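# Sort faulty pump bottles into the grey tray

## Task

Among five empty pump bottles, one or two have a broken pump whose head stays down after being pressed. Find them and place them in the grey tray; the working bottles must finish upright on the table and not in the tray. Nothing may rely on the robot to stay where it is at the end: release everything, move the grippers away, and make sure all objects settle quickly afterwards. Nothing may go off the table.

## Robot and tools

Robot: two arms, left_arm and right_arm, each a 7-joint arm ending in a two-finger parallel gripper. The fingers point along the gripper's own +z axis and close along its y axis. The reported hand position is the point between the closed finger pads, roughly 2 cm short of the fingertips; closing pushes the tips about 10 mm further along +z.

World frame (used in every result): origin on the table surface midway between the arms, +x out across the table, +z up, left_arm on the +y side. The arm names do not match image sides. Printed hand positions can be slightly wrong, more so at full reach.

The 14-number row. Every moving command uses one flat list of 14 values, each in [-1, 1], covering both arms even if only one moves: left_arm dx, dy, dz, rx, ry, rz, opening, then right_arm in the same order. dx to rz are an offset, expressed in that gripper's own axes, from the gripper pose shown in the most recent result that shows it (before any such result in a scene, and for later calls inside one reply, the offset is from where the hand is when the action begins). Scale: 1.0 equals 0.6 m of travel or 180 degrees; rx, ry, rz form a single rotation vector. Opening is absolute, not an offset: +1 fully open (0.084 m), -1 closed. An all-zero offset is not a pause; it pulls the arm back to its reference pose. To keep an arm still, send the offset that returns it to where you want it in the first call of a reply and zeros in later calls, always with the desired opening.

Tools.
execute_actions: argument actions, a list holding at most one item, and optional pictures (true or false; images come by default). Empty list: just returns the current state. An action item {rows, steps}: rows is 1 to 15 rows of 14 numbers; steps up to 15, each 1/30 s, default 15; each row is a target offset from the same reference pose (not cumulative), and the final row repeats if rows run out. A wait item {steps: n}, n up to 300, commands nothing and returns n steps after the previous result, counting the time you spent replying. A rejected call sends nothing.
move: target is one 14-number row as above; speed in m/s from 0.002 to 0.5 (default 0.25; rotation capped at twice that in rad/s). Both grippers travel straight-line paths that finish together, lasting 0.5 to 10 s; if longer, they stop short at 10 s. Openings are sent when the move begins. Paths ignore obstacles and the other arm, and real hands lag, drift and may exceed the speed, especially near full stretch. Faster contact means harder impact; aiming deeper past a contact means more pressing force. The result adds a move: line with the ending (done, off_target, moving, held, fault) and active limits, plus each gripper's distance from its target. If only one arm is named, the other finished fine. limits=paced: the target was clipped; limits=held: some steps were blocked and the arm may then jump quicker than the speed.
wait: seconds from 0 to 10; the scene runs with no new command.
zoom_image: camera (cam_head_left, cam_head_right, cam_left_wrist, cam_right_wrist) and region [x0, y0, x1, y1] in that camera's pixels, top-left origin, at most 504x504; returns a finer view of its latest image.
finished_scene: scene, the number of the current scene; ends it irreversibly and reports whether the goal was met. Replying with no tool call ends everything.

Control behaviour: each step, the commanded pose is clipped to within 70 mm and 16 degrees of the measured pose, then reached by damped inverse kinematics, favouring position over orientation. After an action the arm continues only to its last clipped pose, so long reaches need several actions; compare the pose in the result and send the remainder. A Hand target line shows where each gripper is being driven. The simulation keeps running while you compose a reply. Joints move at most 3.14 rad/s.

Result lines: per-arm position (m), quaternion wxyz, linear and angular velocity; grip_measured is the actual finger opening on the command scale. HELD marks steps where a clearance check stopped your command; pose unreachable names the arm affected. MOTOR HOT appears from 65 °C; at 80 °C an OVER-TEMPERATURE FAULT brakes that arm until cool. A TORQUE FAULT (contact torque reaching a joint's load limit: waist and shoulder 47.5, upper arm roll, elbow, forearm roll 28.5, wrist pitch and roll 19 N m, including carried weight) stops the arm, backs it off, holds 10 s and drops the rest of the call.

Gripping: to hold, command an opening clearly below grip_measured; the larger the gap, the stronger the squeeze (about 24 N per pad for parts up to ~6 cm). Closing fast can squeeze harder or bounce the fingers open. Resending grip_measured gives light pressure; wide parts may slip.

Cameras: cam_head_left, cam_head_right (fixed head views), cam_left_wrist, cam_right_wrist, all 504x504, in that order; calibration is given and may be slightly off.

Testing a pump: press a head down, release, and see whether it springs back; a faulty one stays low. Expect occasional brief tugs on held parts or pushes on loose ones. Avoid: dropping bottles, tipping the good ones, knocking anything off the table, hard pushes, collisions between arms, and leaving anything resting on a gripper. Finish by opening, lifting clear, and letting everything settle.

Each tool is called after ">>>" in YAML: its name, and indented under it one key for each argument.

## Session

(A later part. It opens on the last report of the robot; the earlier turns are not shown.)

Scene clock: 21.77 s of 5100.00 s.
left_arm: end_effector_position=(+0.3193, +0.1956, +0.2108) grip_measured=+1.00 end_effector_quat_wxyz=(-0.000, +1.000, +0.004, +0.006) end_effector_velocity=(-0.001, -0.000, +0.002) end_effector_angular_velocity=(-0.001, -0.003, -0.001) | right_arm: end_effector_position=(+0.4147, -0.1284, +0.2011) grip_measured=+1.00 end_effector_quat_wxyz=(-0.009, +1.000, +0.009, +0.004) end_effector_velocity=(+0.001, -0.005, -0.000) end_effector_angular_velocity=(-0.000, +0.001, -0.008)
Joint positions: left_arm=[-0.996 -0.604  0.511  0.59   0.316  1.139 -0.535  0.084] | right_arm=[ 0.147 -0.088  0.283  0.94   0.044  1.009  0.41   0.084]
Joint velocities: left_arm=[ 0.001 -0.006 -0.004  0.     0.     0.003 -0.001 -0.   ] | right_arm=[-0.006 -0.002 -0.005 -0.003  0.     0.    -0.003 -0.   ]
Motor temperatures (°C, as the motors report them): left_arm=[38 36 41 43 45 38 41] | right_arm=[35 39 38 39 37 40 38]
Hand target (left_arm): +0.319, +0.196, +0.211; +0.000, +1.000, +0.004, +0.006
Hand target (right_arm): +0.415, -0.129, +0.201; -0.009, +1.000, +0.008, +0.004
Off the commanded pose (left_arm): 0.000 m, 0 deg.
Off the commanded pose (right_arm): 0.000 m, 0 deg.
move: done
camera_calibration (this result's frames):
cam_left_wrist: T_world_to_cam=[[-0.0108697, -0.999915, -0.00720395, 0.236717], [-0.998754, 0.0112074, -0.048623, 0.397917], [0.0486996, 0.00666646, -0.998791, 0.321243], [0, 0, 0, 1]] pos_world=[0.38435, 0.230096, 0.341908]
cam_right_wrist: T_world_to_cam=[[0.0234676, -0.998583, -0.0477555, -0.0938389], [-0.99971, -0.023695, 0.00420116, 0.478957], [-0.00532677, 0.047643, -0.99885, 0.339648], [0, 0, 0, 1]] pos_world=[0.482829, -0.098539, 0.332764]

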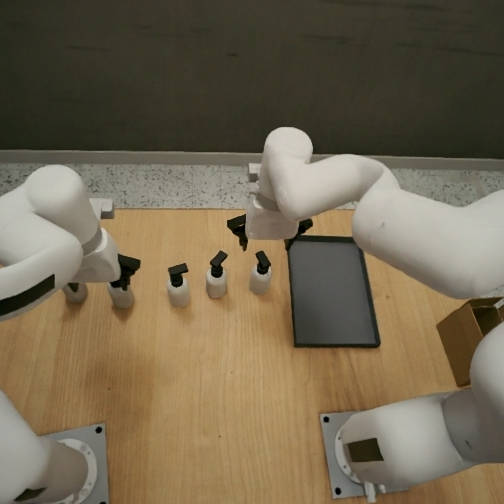

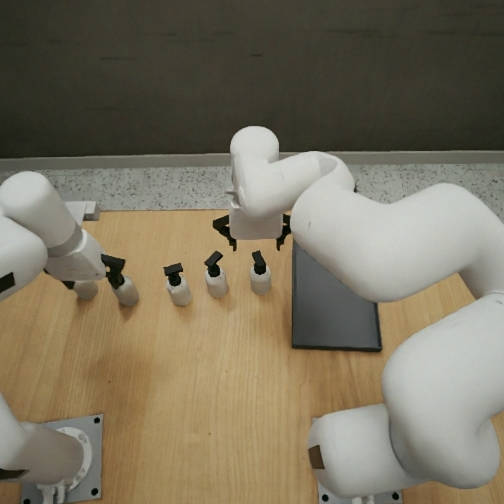

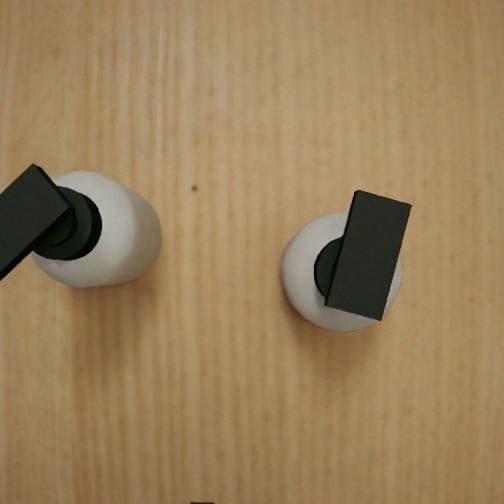

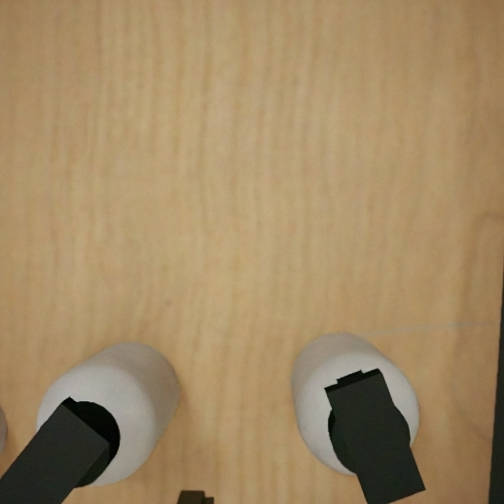

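>>> move:
  target: [-0.15,-0.1,-0.05,0,0,0,1, 0,0,0.215,0,0,0,1]
  speed: 0.15

>>> move:
  target: [0,0,0,0,0,0,1, 0,0,0,0,0,0,-0.4]

>>> zoom_image:
  camera: "cam_head_right"
  region: [0,180,320,340]

Scene clock: 23.90 s of 5100.00 s.
left_arm: end_effector_position=(+0.2284, +0.2549, +0.2395) grip_measured=+1.00 end_effector_quat_wxyz=(+0.000, +1.000, +0.003, +0.005) end_effector_velocity=(-0.001, +0.001, +0.001) end_effector_angular_velocity=(-0.000, -0.000, -0.002) | right_arm: end_effector_position=(+0.4171, -0.1257, +0.0737) grip_measured=+1.00 end_effector_quat_wxyz=(-0.010, +1.000, +0.009, +0.006) end_effector_velocity=(-0.001, -0.001, -0.002) end_effector_angular_velocity=(-0.002, +0.003, -0.002)
Joint positions: left_arm=[-0.835 -1.065  0.407  0.439  0.36   1.464 -0.504  0.084] | right_arm=[ 0.156  0.149  0.284  0.793 -0.051  0.63   0.482  0.084]
Joint velocities: left_arm=[ 0.002 -0.006 -0.002 -0.001 -0.     0.005  0.003  0.   ] | right_arm=[-0.001  0.005 -0.    -0.002 -0.003 -0.003  0.002 -0.   ]
Motor temperatures (°C, as the motors report them): left_arm=[38 36 41 43 45 38 41] | right_arm=[35 39 38 39 37 40 38]
Hand target (left_arm): +0.228, +0.255, +0.240; +0.000, +1.000, +0.003, +0.006
Hand target (right_arm): +0.415, -0.126, +0.072; -0.009, +1.000, +0.009, +0.004
Off the commanded pose (left_arm): 0.000 m, 0 deg.
Off the commanded pose (right_arm): 0.002 m, 0 deg.
move: done
camera_calibration (this result's frames):
cam_left_wrist: T_world_to_cam=[[-0.0116598, -0.999911, -0.00648786, 0.295197], [-0.998798, 0.0119552, -0.0475294, 0.307398], [0.0476028, 0.00592588, -0.998849, 0.354414], [0, 0, 0, 1]] pos_world=[0.2936, 0.289396, 0.370531]
cam_right_wrist: T_world_to_cam=[[0.0234622, -0.998514, -0.0491852, -0.0971391], [-0.999725, -0.0234605, -0.000611654, 0.482326], [-0.000543164, 0.049186, -0.998789, 0.210549], [0, 0, 0, 1]] pos_world=[0.484586, -0.0960353, 0.205811]

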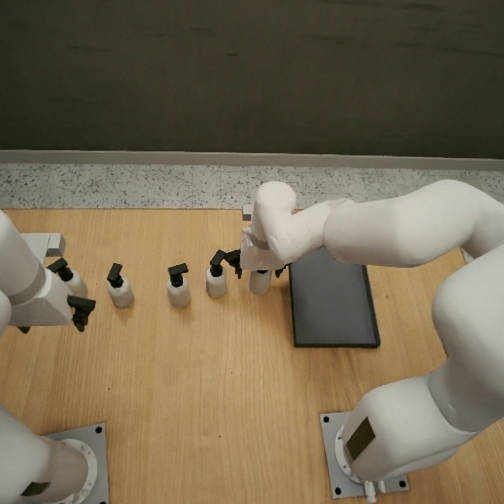

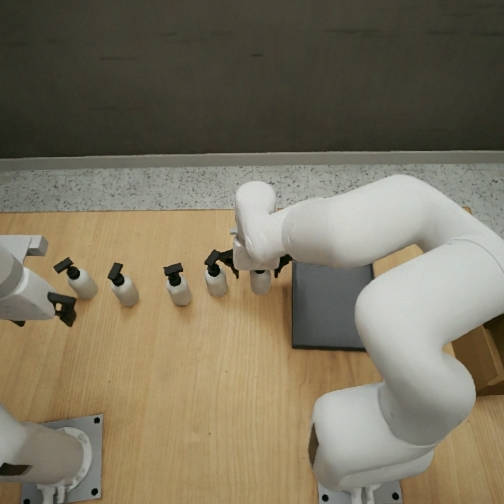

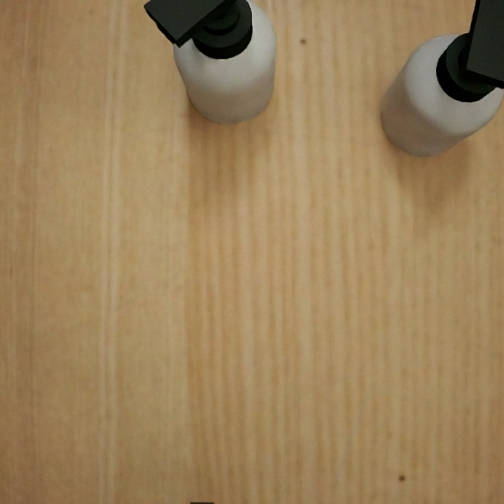

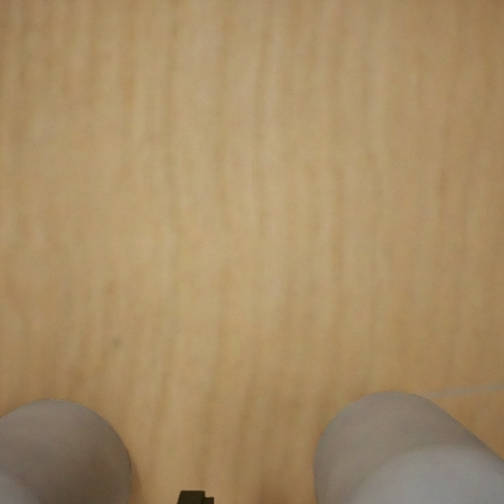

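Scene clock: 24.40 s of 5100.00 s.
left_arm: end_effector_position=(+0.2284, +0.2548, +0.2395) grip_measured=+1.00 end_effector_quat_wxyz=(+0.000, +1.000, +0.003, +0.005) end_effector_velocity=(+0.000, +0.000, +0.001) end_effector_angular_velocity=(-0.000, -0.002, -0.000) | right_arm: end_effector_position=(+0.4172, -0.1257, +0.0739) grip_measured=+0.12 end_effector_quat_wxyz=(-0.010, +1.000, +0.009, +0.007) end_effector_velocity=(-0.000, +0.001, -0.000) end_effector_angular_velocity=(-0.000, -0.000, +0.002)
Joint positions: left_arm=[-0.835 -1.065  0.407  0.439  0.36   1.464 -0.504  0.084] | right_arm=[ 0.156  0.149  0.284  0.793 -0.051  0.63   0.482  0.049]
Joint velocities: left_arm=[ 0.    -0.    -0.001  0.002 -0.     0.     0.    -0.   ] | right_arm=[ 0.001  0.     0.    -0.001 -0.001 -0.001  0.     0.   ]
Motor temperatures (°C, as the motors report them): left_arm=[38 36 41 43 45 38 41] | right_arm=[35 39 38 39 37 40 38]
Hand target (left_arm): +0.228, +0.255, +0.240; +0.000, +1.000, +0.003, +0.005
Hand target (right_arm): +0.417, -0.126, +0.074; -0.010, +1.000, +0.009, +0.006
Off the commanded pose (left_arm): 0.000 m, 0 deg.
Off the commanded pose (right_arm): 0.000 m, 0 deg.
move: done
camera_calibration (this result's frames):
cam_left_wrist: T_world_to_cam=[[-0.0116722, -0.999911, -0.00650913, 0.295202], [-0.9988, 0.0119685, -0.0474996, 0.307388], [0.0475733, 0.00594689, -0.99885, 0.354408], [0, 0, 0, 1]] pos_world=[0.293604, 0.28939, 0.370523]
cam_right_wrist: T_world_to_cam=[[0.023386, -0.998511, -0.0492742, -0.0970952], [-0.999727, -0.0233615, -0.00107293, 0.482535], [-0.0000797894, 0.0492858, -0.998785, 0.210568], [0, 0, 0, 1]] pos_world=[0.484691, -0.0960559, 0.206046]

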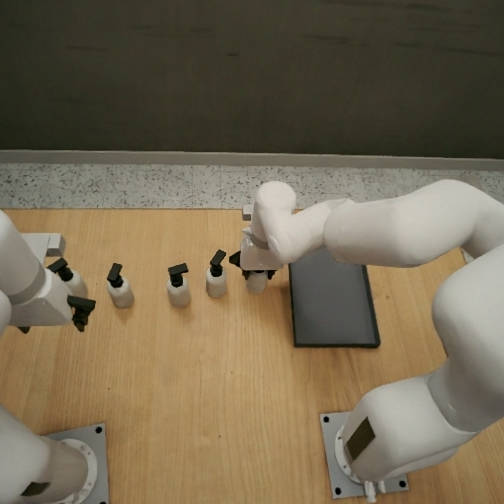

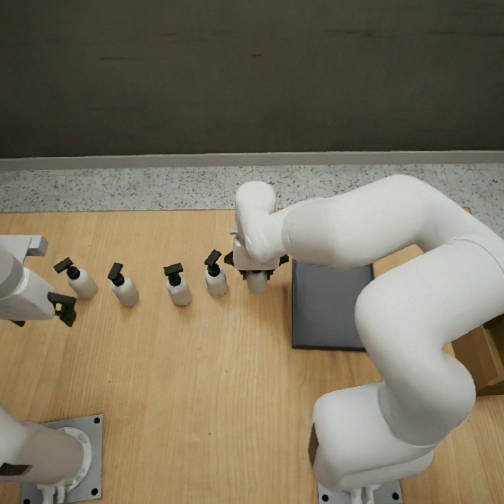

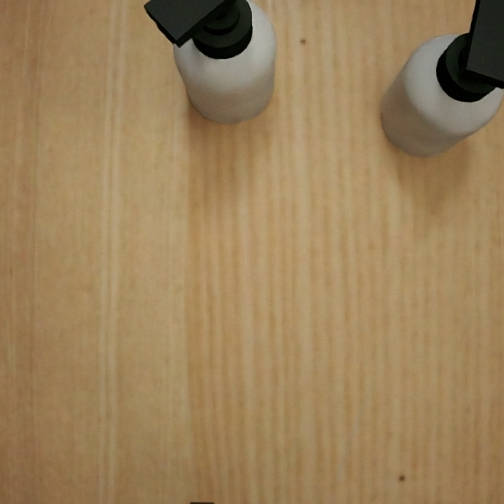

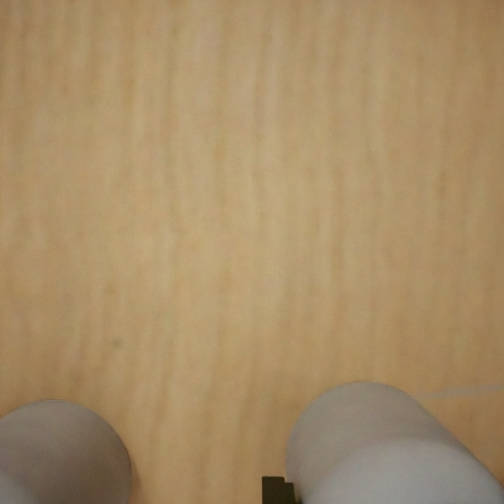

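Region (0, 180, 320, 340) of cam_head_right's 504x504 image, scaled by 1.575, with more detail than that image has.

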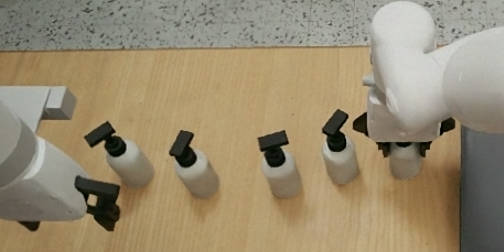

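>>> move:
  target: [0.268,0.098,0.07,0,0,0,1, 0,0,-0.1,0,0,0,-0.4]
  speed: 0.2

>>> move:
  target: [0,0,0.205,0,0,0,1, 0.09,0.34,0,0,0,0,-0.4]
  speed: 0.2

>>> move:
  target: [0,0,0,0,0,0,-0.4, 0,0,0.085,0,0,0,-0.4]
  speed: 0.08

>>> move:
  target: [0,0,-0.06,0,0,0,-0.4, 0,0,0,0,0,0,1]
  speed: 0.1

Scene clock: 27.50 s of 5100.00 s.
left_arm: end_effector_position=(+0.3903, +0.1973, +0.1996) grip_measured=+1.00 end_effector_quat_wxyz=(-0.000, +1.000, +0.004, +0.006) end_effector_velocity=(+0.001, -0.001, -0.000) end_effector_angular_velocity=(+0.000, +0.001, -0.003) | right_arm: end_effector_position=(+0.4164, -0.1268, +0.1339) grip_measured=+0.12 end_effector_quat_wxyz=(-0.010, +1.000, +0.009, +0.007) end_effector_velocity=(+0.000, -0.000, +0.001) end_effector_angular_velocity=(-0.001, -0.001, -0.001)
Joint positions: left_arm=[-1.072 -0.329  0.66   0.767  0.238  1.032 -0.4    0.084] | right_arm=[0.148 0.017 0.292 0.842 0.009 0.805 0.438 0.049]
Joint velocities: left_arm=[-0.003  0.007  0.002  0.005 -0.005 -0.001  0.005 -0.   ] | right_arm=[-0.001 -0.001  0.     0.    -0.001  0.001  0.001 -0.   ]
Motor temperatures (°C, as the motors report them): left_arm=[38 36 41 43 45 38 41] | right_arm=[35 39 38 39 37 40 38]
Hand target (left_arm): +0.390, +0.197, +0.199; -0.001, +1.000, +0.004, +0.006
Hand target (right_arm): +0.417, -0.127, +0.134; -0.010, +1.000, +0.009, +0.007
Off the commanded pose (left_arm): 0.000 m, 0 deg.
Off the commanded pose (right_arm): 0.000 m, 0 deg.
move: done
camera_calibration (this result's frames):
cam_left_wrist: T_world_to_cam=[[-0.0107993, -0.999911, -0.00777062, 0.239239], [-0.998739, 0.0111671, -0.0489553, 0.46826], [0.0490377, 0.00723214, -0.998771, 0.306352], [0, 0, 0, 1]] pos_world=[0.45523, 0.231773, 0.330759]
cam_right_wrist: T_world_to_cam=[[0.0234365, -0.998508, -0.0493232, -0.0952464], [-0.999725, -0.0234279, -0.000752654, 0.481751], [-0.000404006, 0.0493273, -0.998783, 0.27065], [0, 0, 0, 1]] pos_world=[0.48396, -0.0971684, 0.265986]

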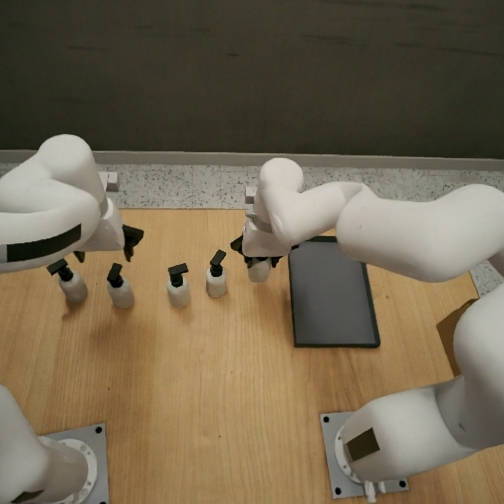

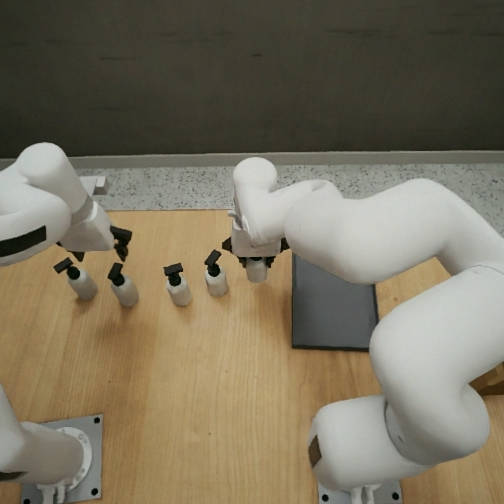

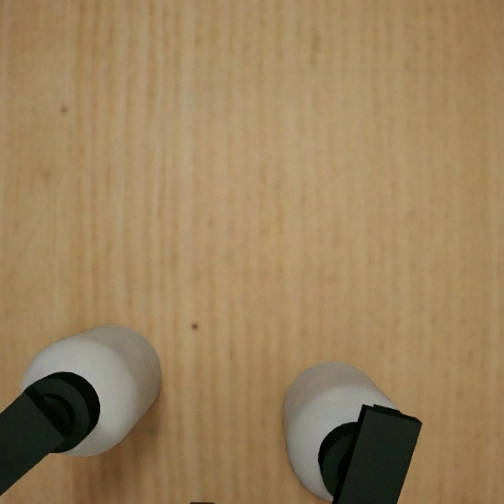

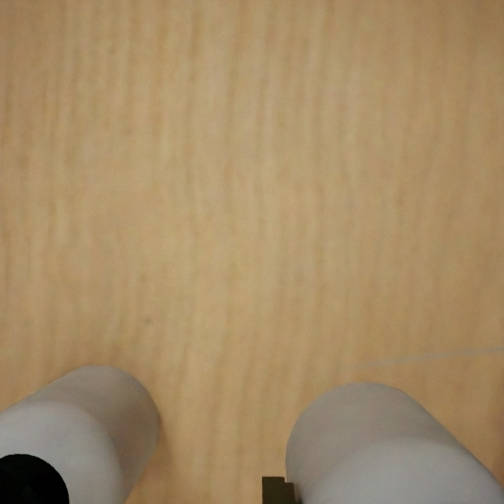

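Scene clock: 29.03 s of 5100.00 s.
left_arm: end_effector_position=(+0.3923, +0.1972, +0.0770) grip_measured=+1.00 end_effector_quat_wxyz=(-0.000, +1.000, +0.004, +0.007) end_effector_velocity=(-0.001, -0.000, -0.002) end_effector_angular_velocity=(-0.001, +0.005, -0.002) | right_arm: end_effector_position=(+0.4741, -0.3297, +0.1308) grip_measured=+0.12 end_effector_quat_wxyz=(-0.009, +1.000, +0.009, +0.007) end_effector_velocity=(+0.000, -0.005, -0.000) end_effector_angular_velocity=(+0.001, -0.000, -0.011)
Joint positions: left_arm=[-1.122 -0.023  0.759  0.605  0.034  0.608 -0.23   0.084] | right_arm=[-0.092  0.058  0.054  0.884  0.021  0.813 -0.049  0.049]
Joint velocities: left_arm=[-0.001  0.006 -0.    -0.002 -0.009 -0.002  0.009 -0.   ] | right_arm=[-0.006  0.001 -0.006  0.001  0.001 -0.    -0.002 -0.   ]
Motor temperatures (°C, as the motors report them): left_arm=[38 36 41 43 45 38 41] | right_arm=[35 39 38 39 37 40 38]
Hand target (left_arm): +0.392, +0.197, +0.077; -0.001, +1.000, +0.004, +0.006
Hand target (right_arm): +0.474, -0.330, +0.131; -0.009, +1.000, +0.009, +0.007
Off the commanded pose (left_arm): 0.001 m, 0 deg.
Off the commanded pose (right_arm): 0.000 m, 0 deg.
move: done
camera_calibration (this result's frames):
cam_left_wrist: T_world_to_cam=[[-0.0111383, -0.999907, -0.00784965, 0.238346], [-0.998668, 0.0115193, -0.0502906, 0.464256], [0.0503763, 0.00727904, -0.998704, 0.183273], [0, 0, 0, 1]] pos_world=[0.457059, 0.231642, 0.208254]
cam_right_wrist: T_world_to_cam=[[0.0247992, -0.998539, -0.0480147, -0.300167], [-0.999692, -0.0247768, -0.0010609, 0.534171], [-0.000130304, 0.0480263, -0.998846, 0.277053], [0, 0, 0, 1]] pos_world=[0.541486, -0.299799, 0.262888]

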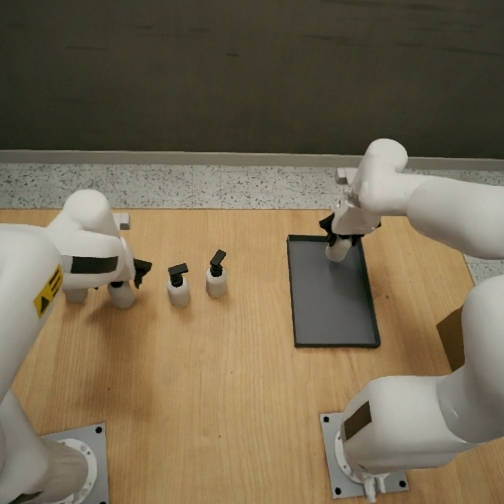

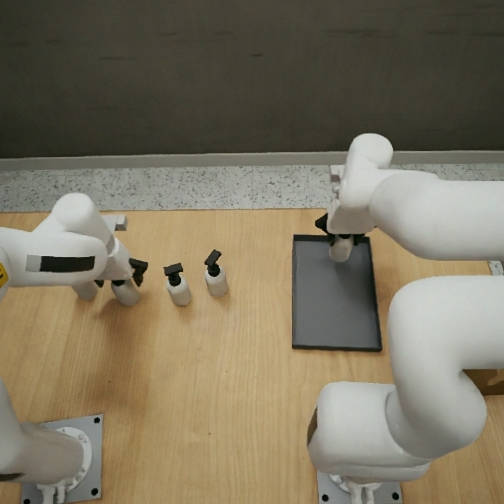

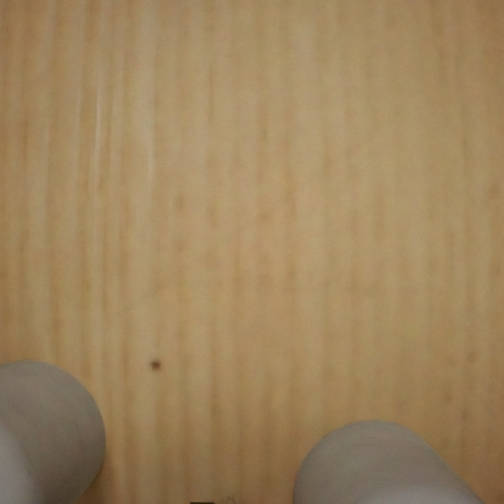

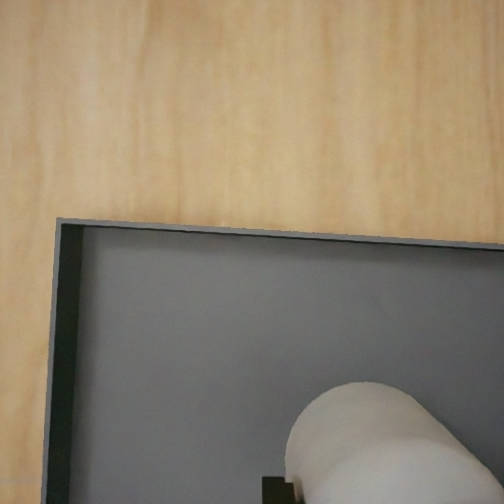

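Scene clock: 30.03 s of 5100.00 s.
left_arm: end_effector_position=(+0.3924, +0.1972, +0.0771) grip_measured=+0.12 end_effector_quat_wxyz=(-0.000, +1.000, +0.004, +0.007) end_effector_velocity=(-0.000, -0.000, -0.000) end_effector_angular_velocity=(+0.000, +0.000, -0.001) | right_arm: end_effector_position=(+0.4749, -0.3288, +0.0802) grip_measured=+0.12 end_effector_quat_wxyz=(-0.009, +1.000, +0.009, +0.007) end_effector_velocity=(-0.000, -0.000, -0.001) end_effector_angular_velocity=(-0.000, +0.000, -0.000)
Joint positions: left_arm=[-1.122 -0.023  0.759  0.605  0.034  0.608 -0.23   0.049] | right_arm=[-0.09   0.16   0.055  0.841  0.015  0.667 -0.045  0.049]
Joint velocities: left_arm=[ 0.     0.    -0.001 -0.     0.     0.     0.     0.   ] | right_arm=[ 0.001  0.002 -0.001 -0.002 -0.001 -0.004  0.001 -0.   ]
Motor temperatures (°C, as the motors report them): left_arm=[38 36 41 43 45 38 41] | right_arm=[35 39 38 39 37 40 38]
Hand target (left_arm): +0.392, +0.197, +0.077; -0.000, +1.000, +0.004, +0.007
Hand target (right_arm): +0.475, -0.329, +0.080; -0.009, +1.000, +0.009, +0.007
Off the commanded pose (left_arm): 0.000 m, 0 deg.
Off the commanded pose (right_arm): 0.000 m, 0 deg.
move: done
camera_calibration (this result's frames):
cam_left_wrist: T_world_to_cam=[[-0.0111681, -0.999908, -0.00772952, 0.238302], [-0.998652, 0.0115452, -0.0506018, 0.46439], [0.0506864, 0.00715398, -0.998689, 0.183266], [0, 0, 0, 1]] pos_world=[0.457137, 0.231607, 0.208366]
cam_right_wrist: T_world_to_cam=[[0.0248269, -0.998547, -0.047832, -0.301753], [-0.999692, -0.0247662, -0.00186115, 0.535035], [0.000673832, 0.0478634, -0.998854, 0.225982], [0, 0, 0, 1]] pos_world=[0.542209, -0.29888, 0.212285]

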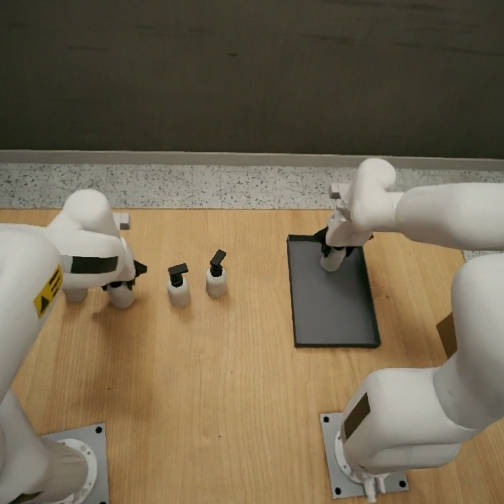

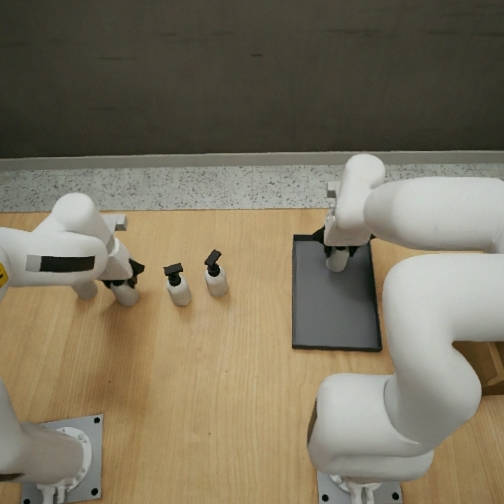

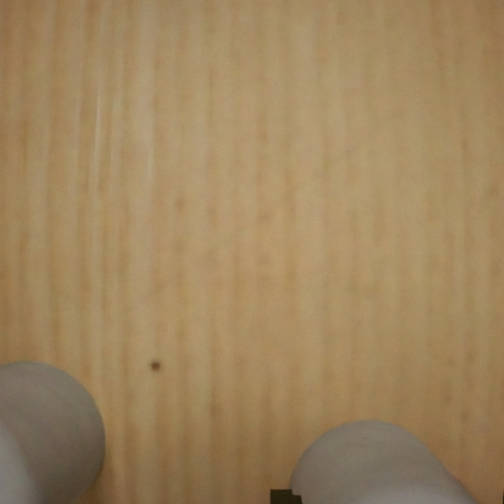

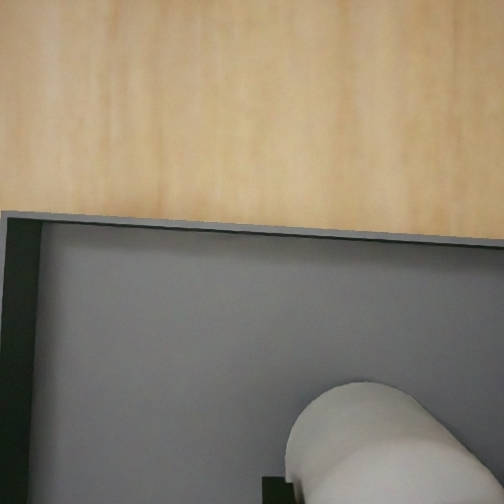

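Scene clock: 30.83 s of 5100.00 s.
left_arm: end_effector_position=(+0.3916, +0.1973, +0.1127) grip_measured=+0.12 end_effector_quat_wxyz=(-0.000, +1.000, +0.004, +0.007) end_effector_velocity=(-0.000, +0.000, +0.001) end_effector_angular_velocity=(+0.001, +0.001, -0.001) | right_arm: end_effector_position=(+0.4749, -0.3288, +0.0802) grip_measured=+1.00 end_effector_quat_wxyz=(-0.009, +1.000, +0.009, +0.007) end_effector_velocity=(-0.000, -0.001, -0.000) end_effector_angular_velocity=(-0.001, +0.001, -0.002)
Joint positions: left_arm=[-1.106 -0.142  0.742  0.636  0.149  0.734 -0.318  0.049] | right_arm=[-0.09   0.16   0.055  0.841  0.015  0.667 -0.045  0.084]
Joint velocities: left_arm=[ 0.001 -0.004 -0.002  0.001  0.005  0.005 -0.003 -0.   ] | right_arm=[-0.001  0.    -0.    -0.001 -0.001  0.     0.001 -0.   ]
Motor temperatures (°C, as the motors report them): left_arm=[38 36 41 43 45 38 41] | right_arm=[35 39 38 39 37 40 38]
Hand target (left_arm): +0.392, +0.197, +0.113; -0.000, +1.000, +0.004, +0.007
Hand target (right_arm): +0.475, -0.329, +0.080; -0.009, +1.000, +0.009, +0.007
Off the commanded pose (left_arm): 0.000 m, 0 deg.
Off the commanded pose (right_arm): 0.000 m, 0 deg.
move: done
camera_calibration (this result's frames):
cam_left_wrist: T_world_to_cam=[[-0.0110517, -0.999907, -0.00794799, 0.238645], [-0.998697, 0.0114337, -0.0497394, 0.465353], [0.0498256, 0.00738792, -0.998731, 0.219163], [0, 0, 0, 1]] pos_world=[0.456464, 0.231683, 0.243928]
cam_right_wrist: T_world_to_cam=[[0.0248268, -0.998547, -0.0478315, -0.301754], [-0.999692, -0.0247659, -0.00186625, 0.535036], [0.00067895, 0.0478631, -0.998854, 0.225981], [0, 0, 0, 1]] pos_world=[0.542209, -0.298881, 0.212287]

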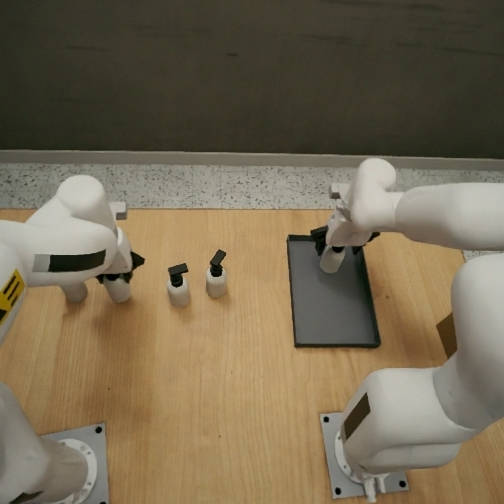

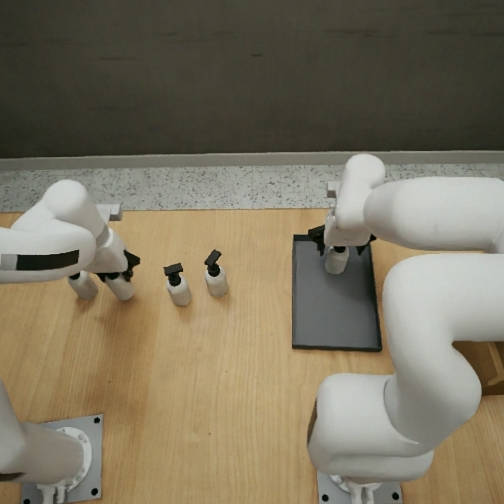

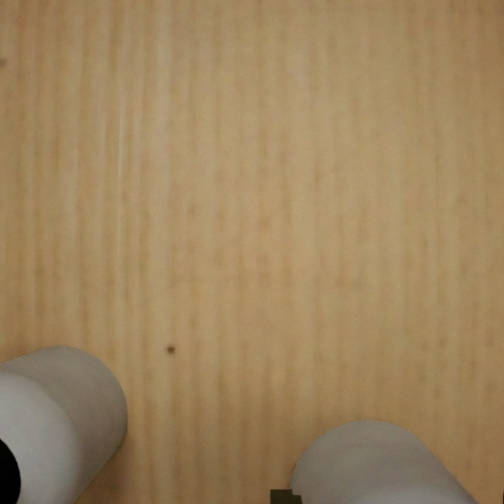

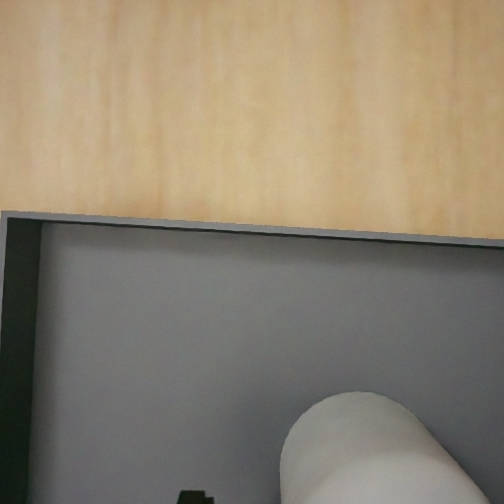

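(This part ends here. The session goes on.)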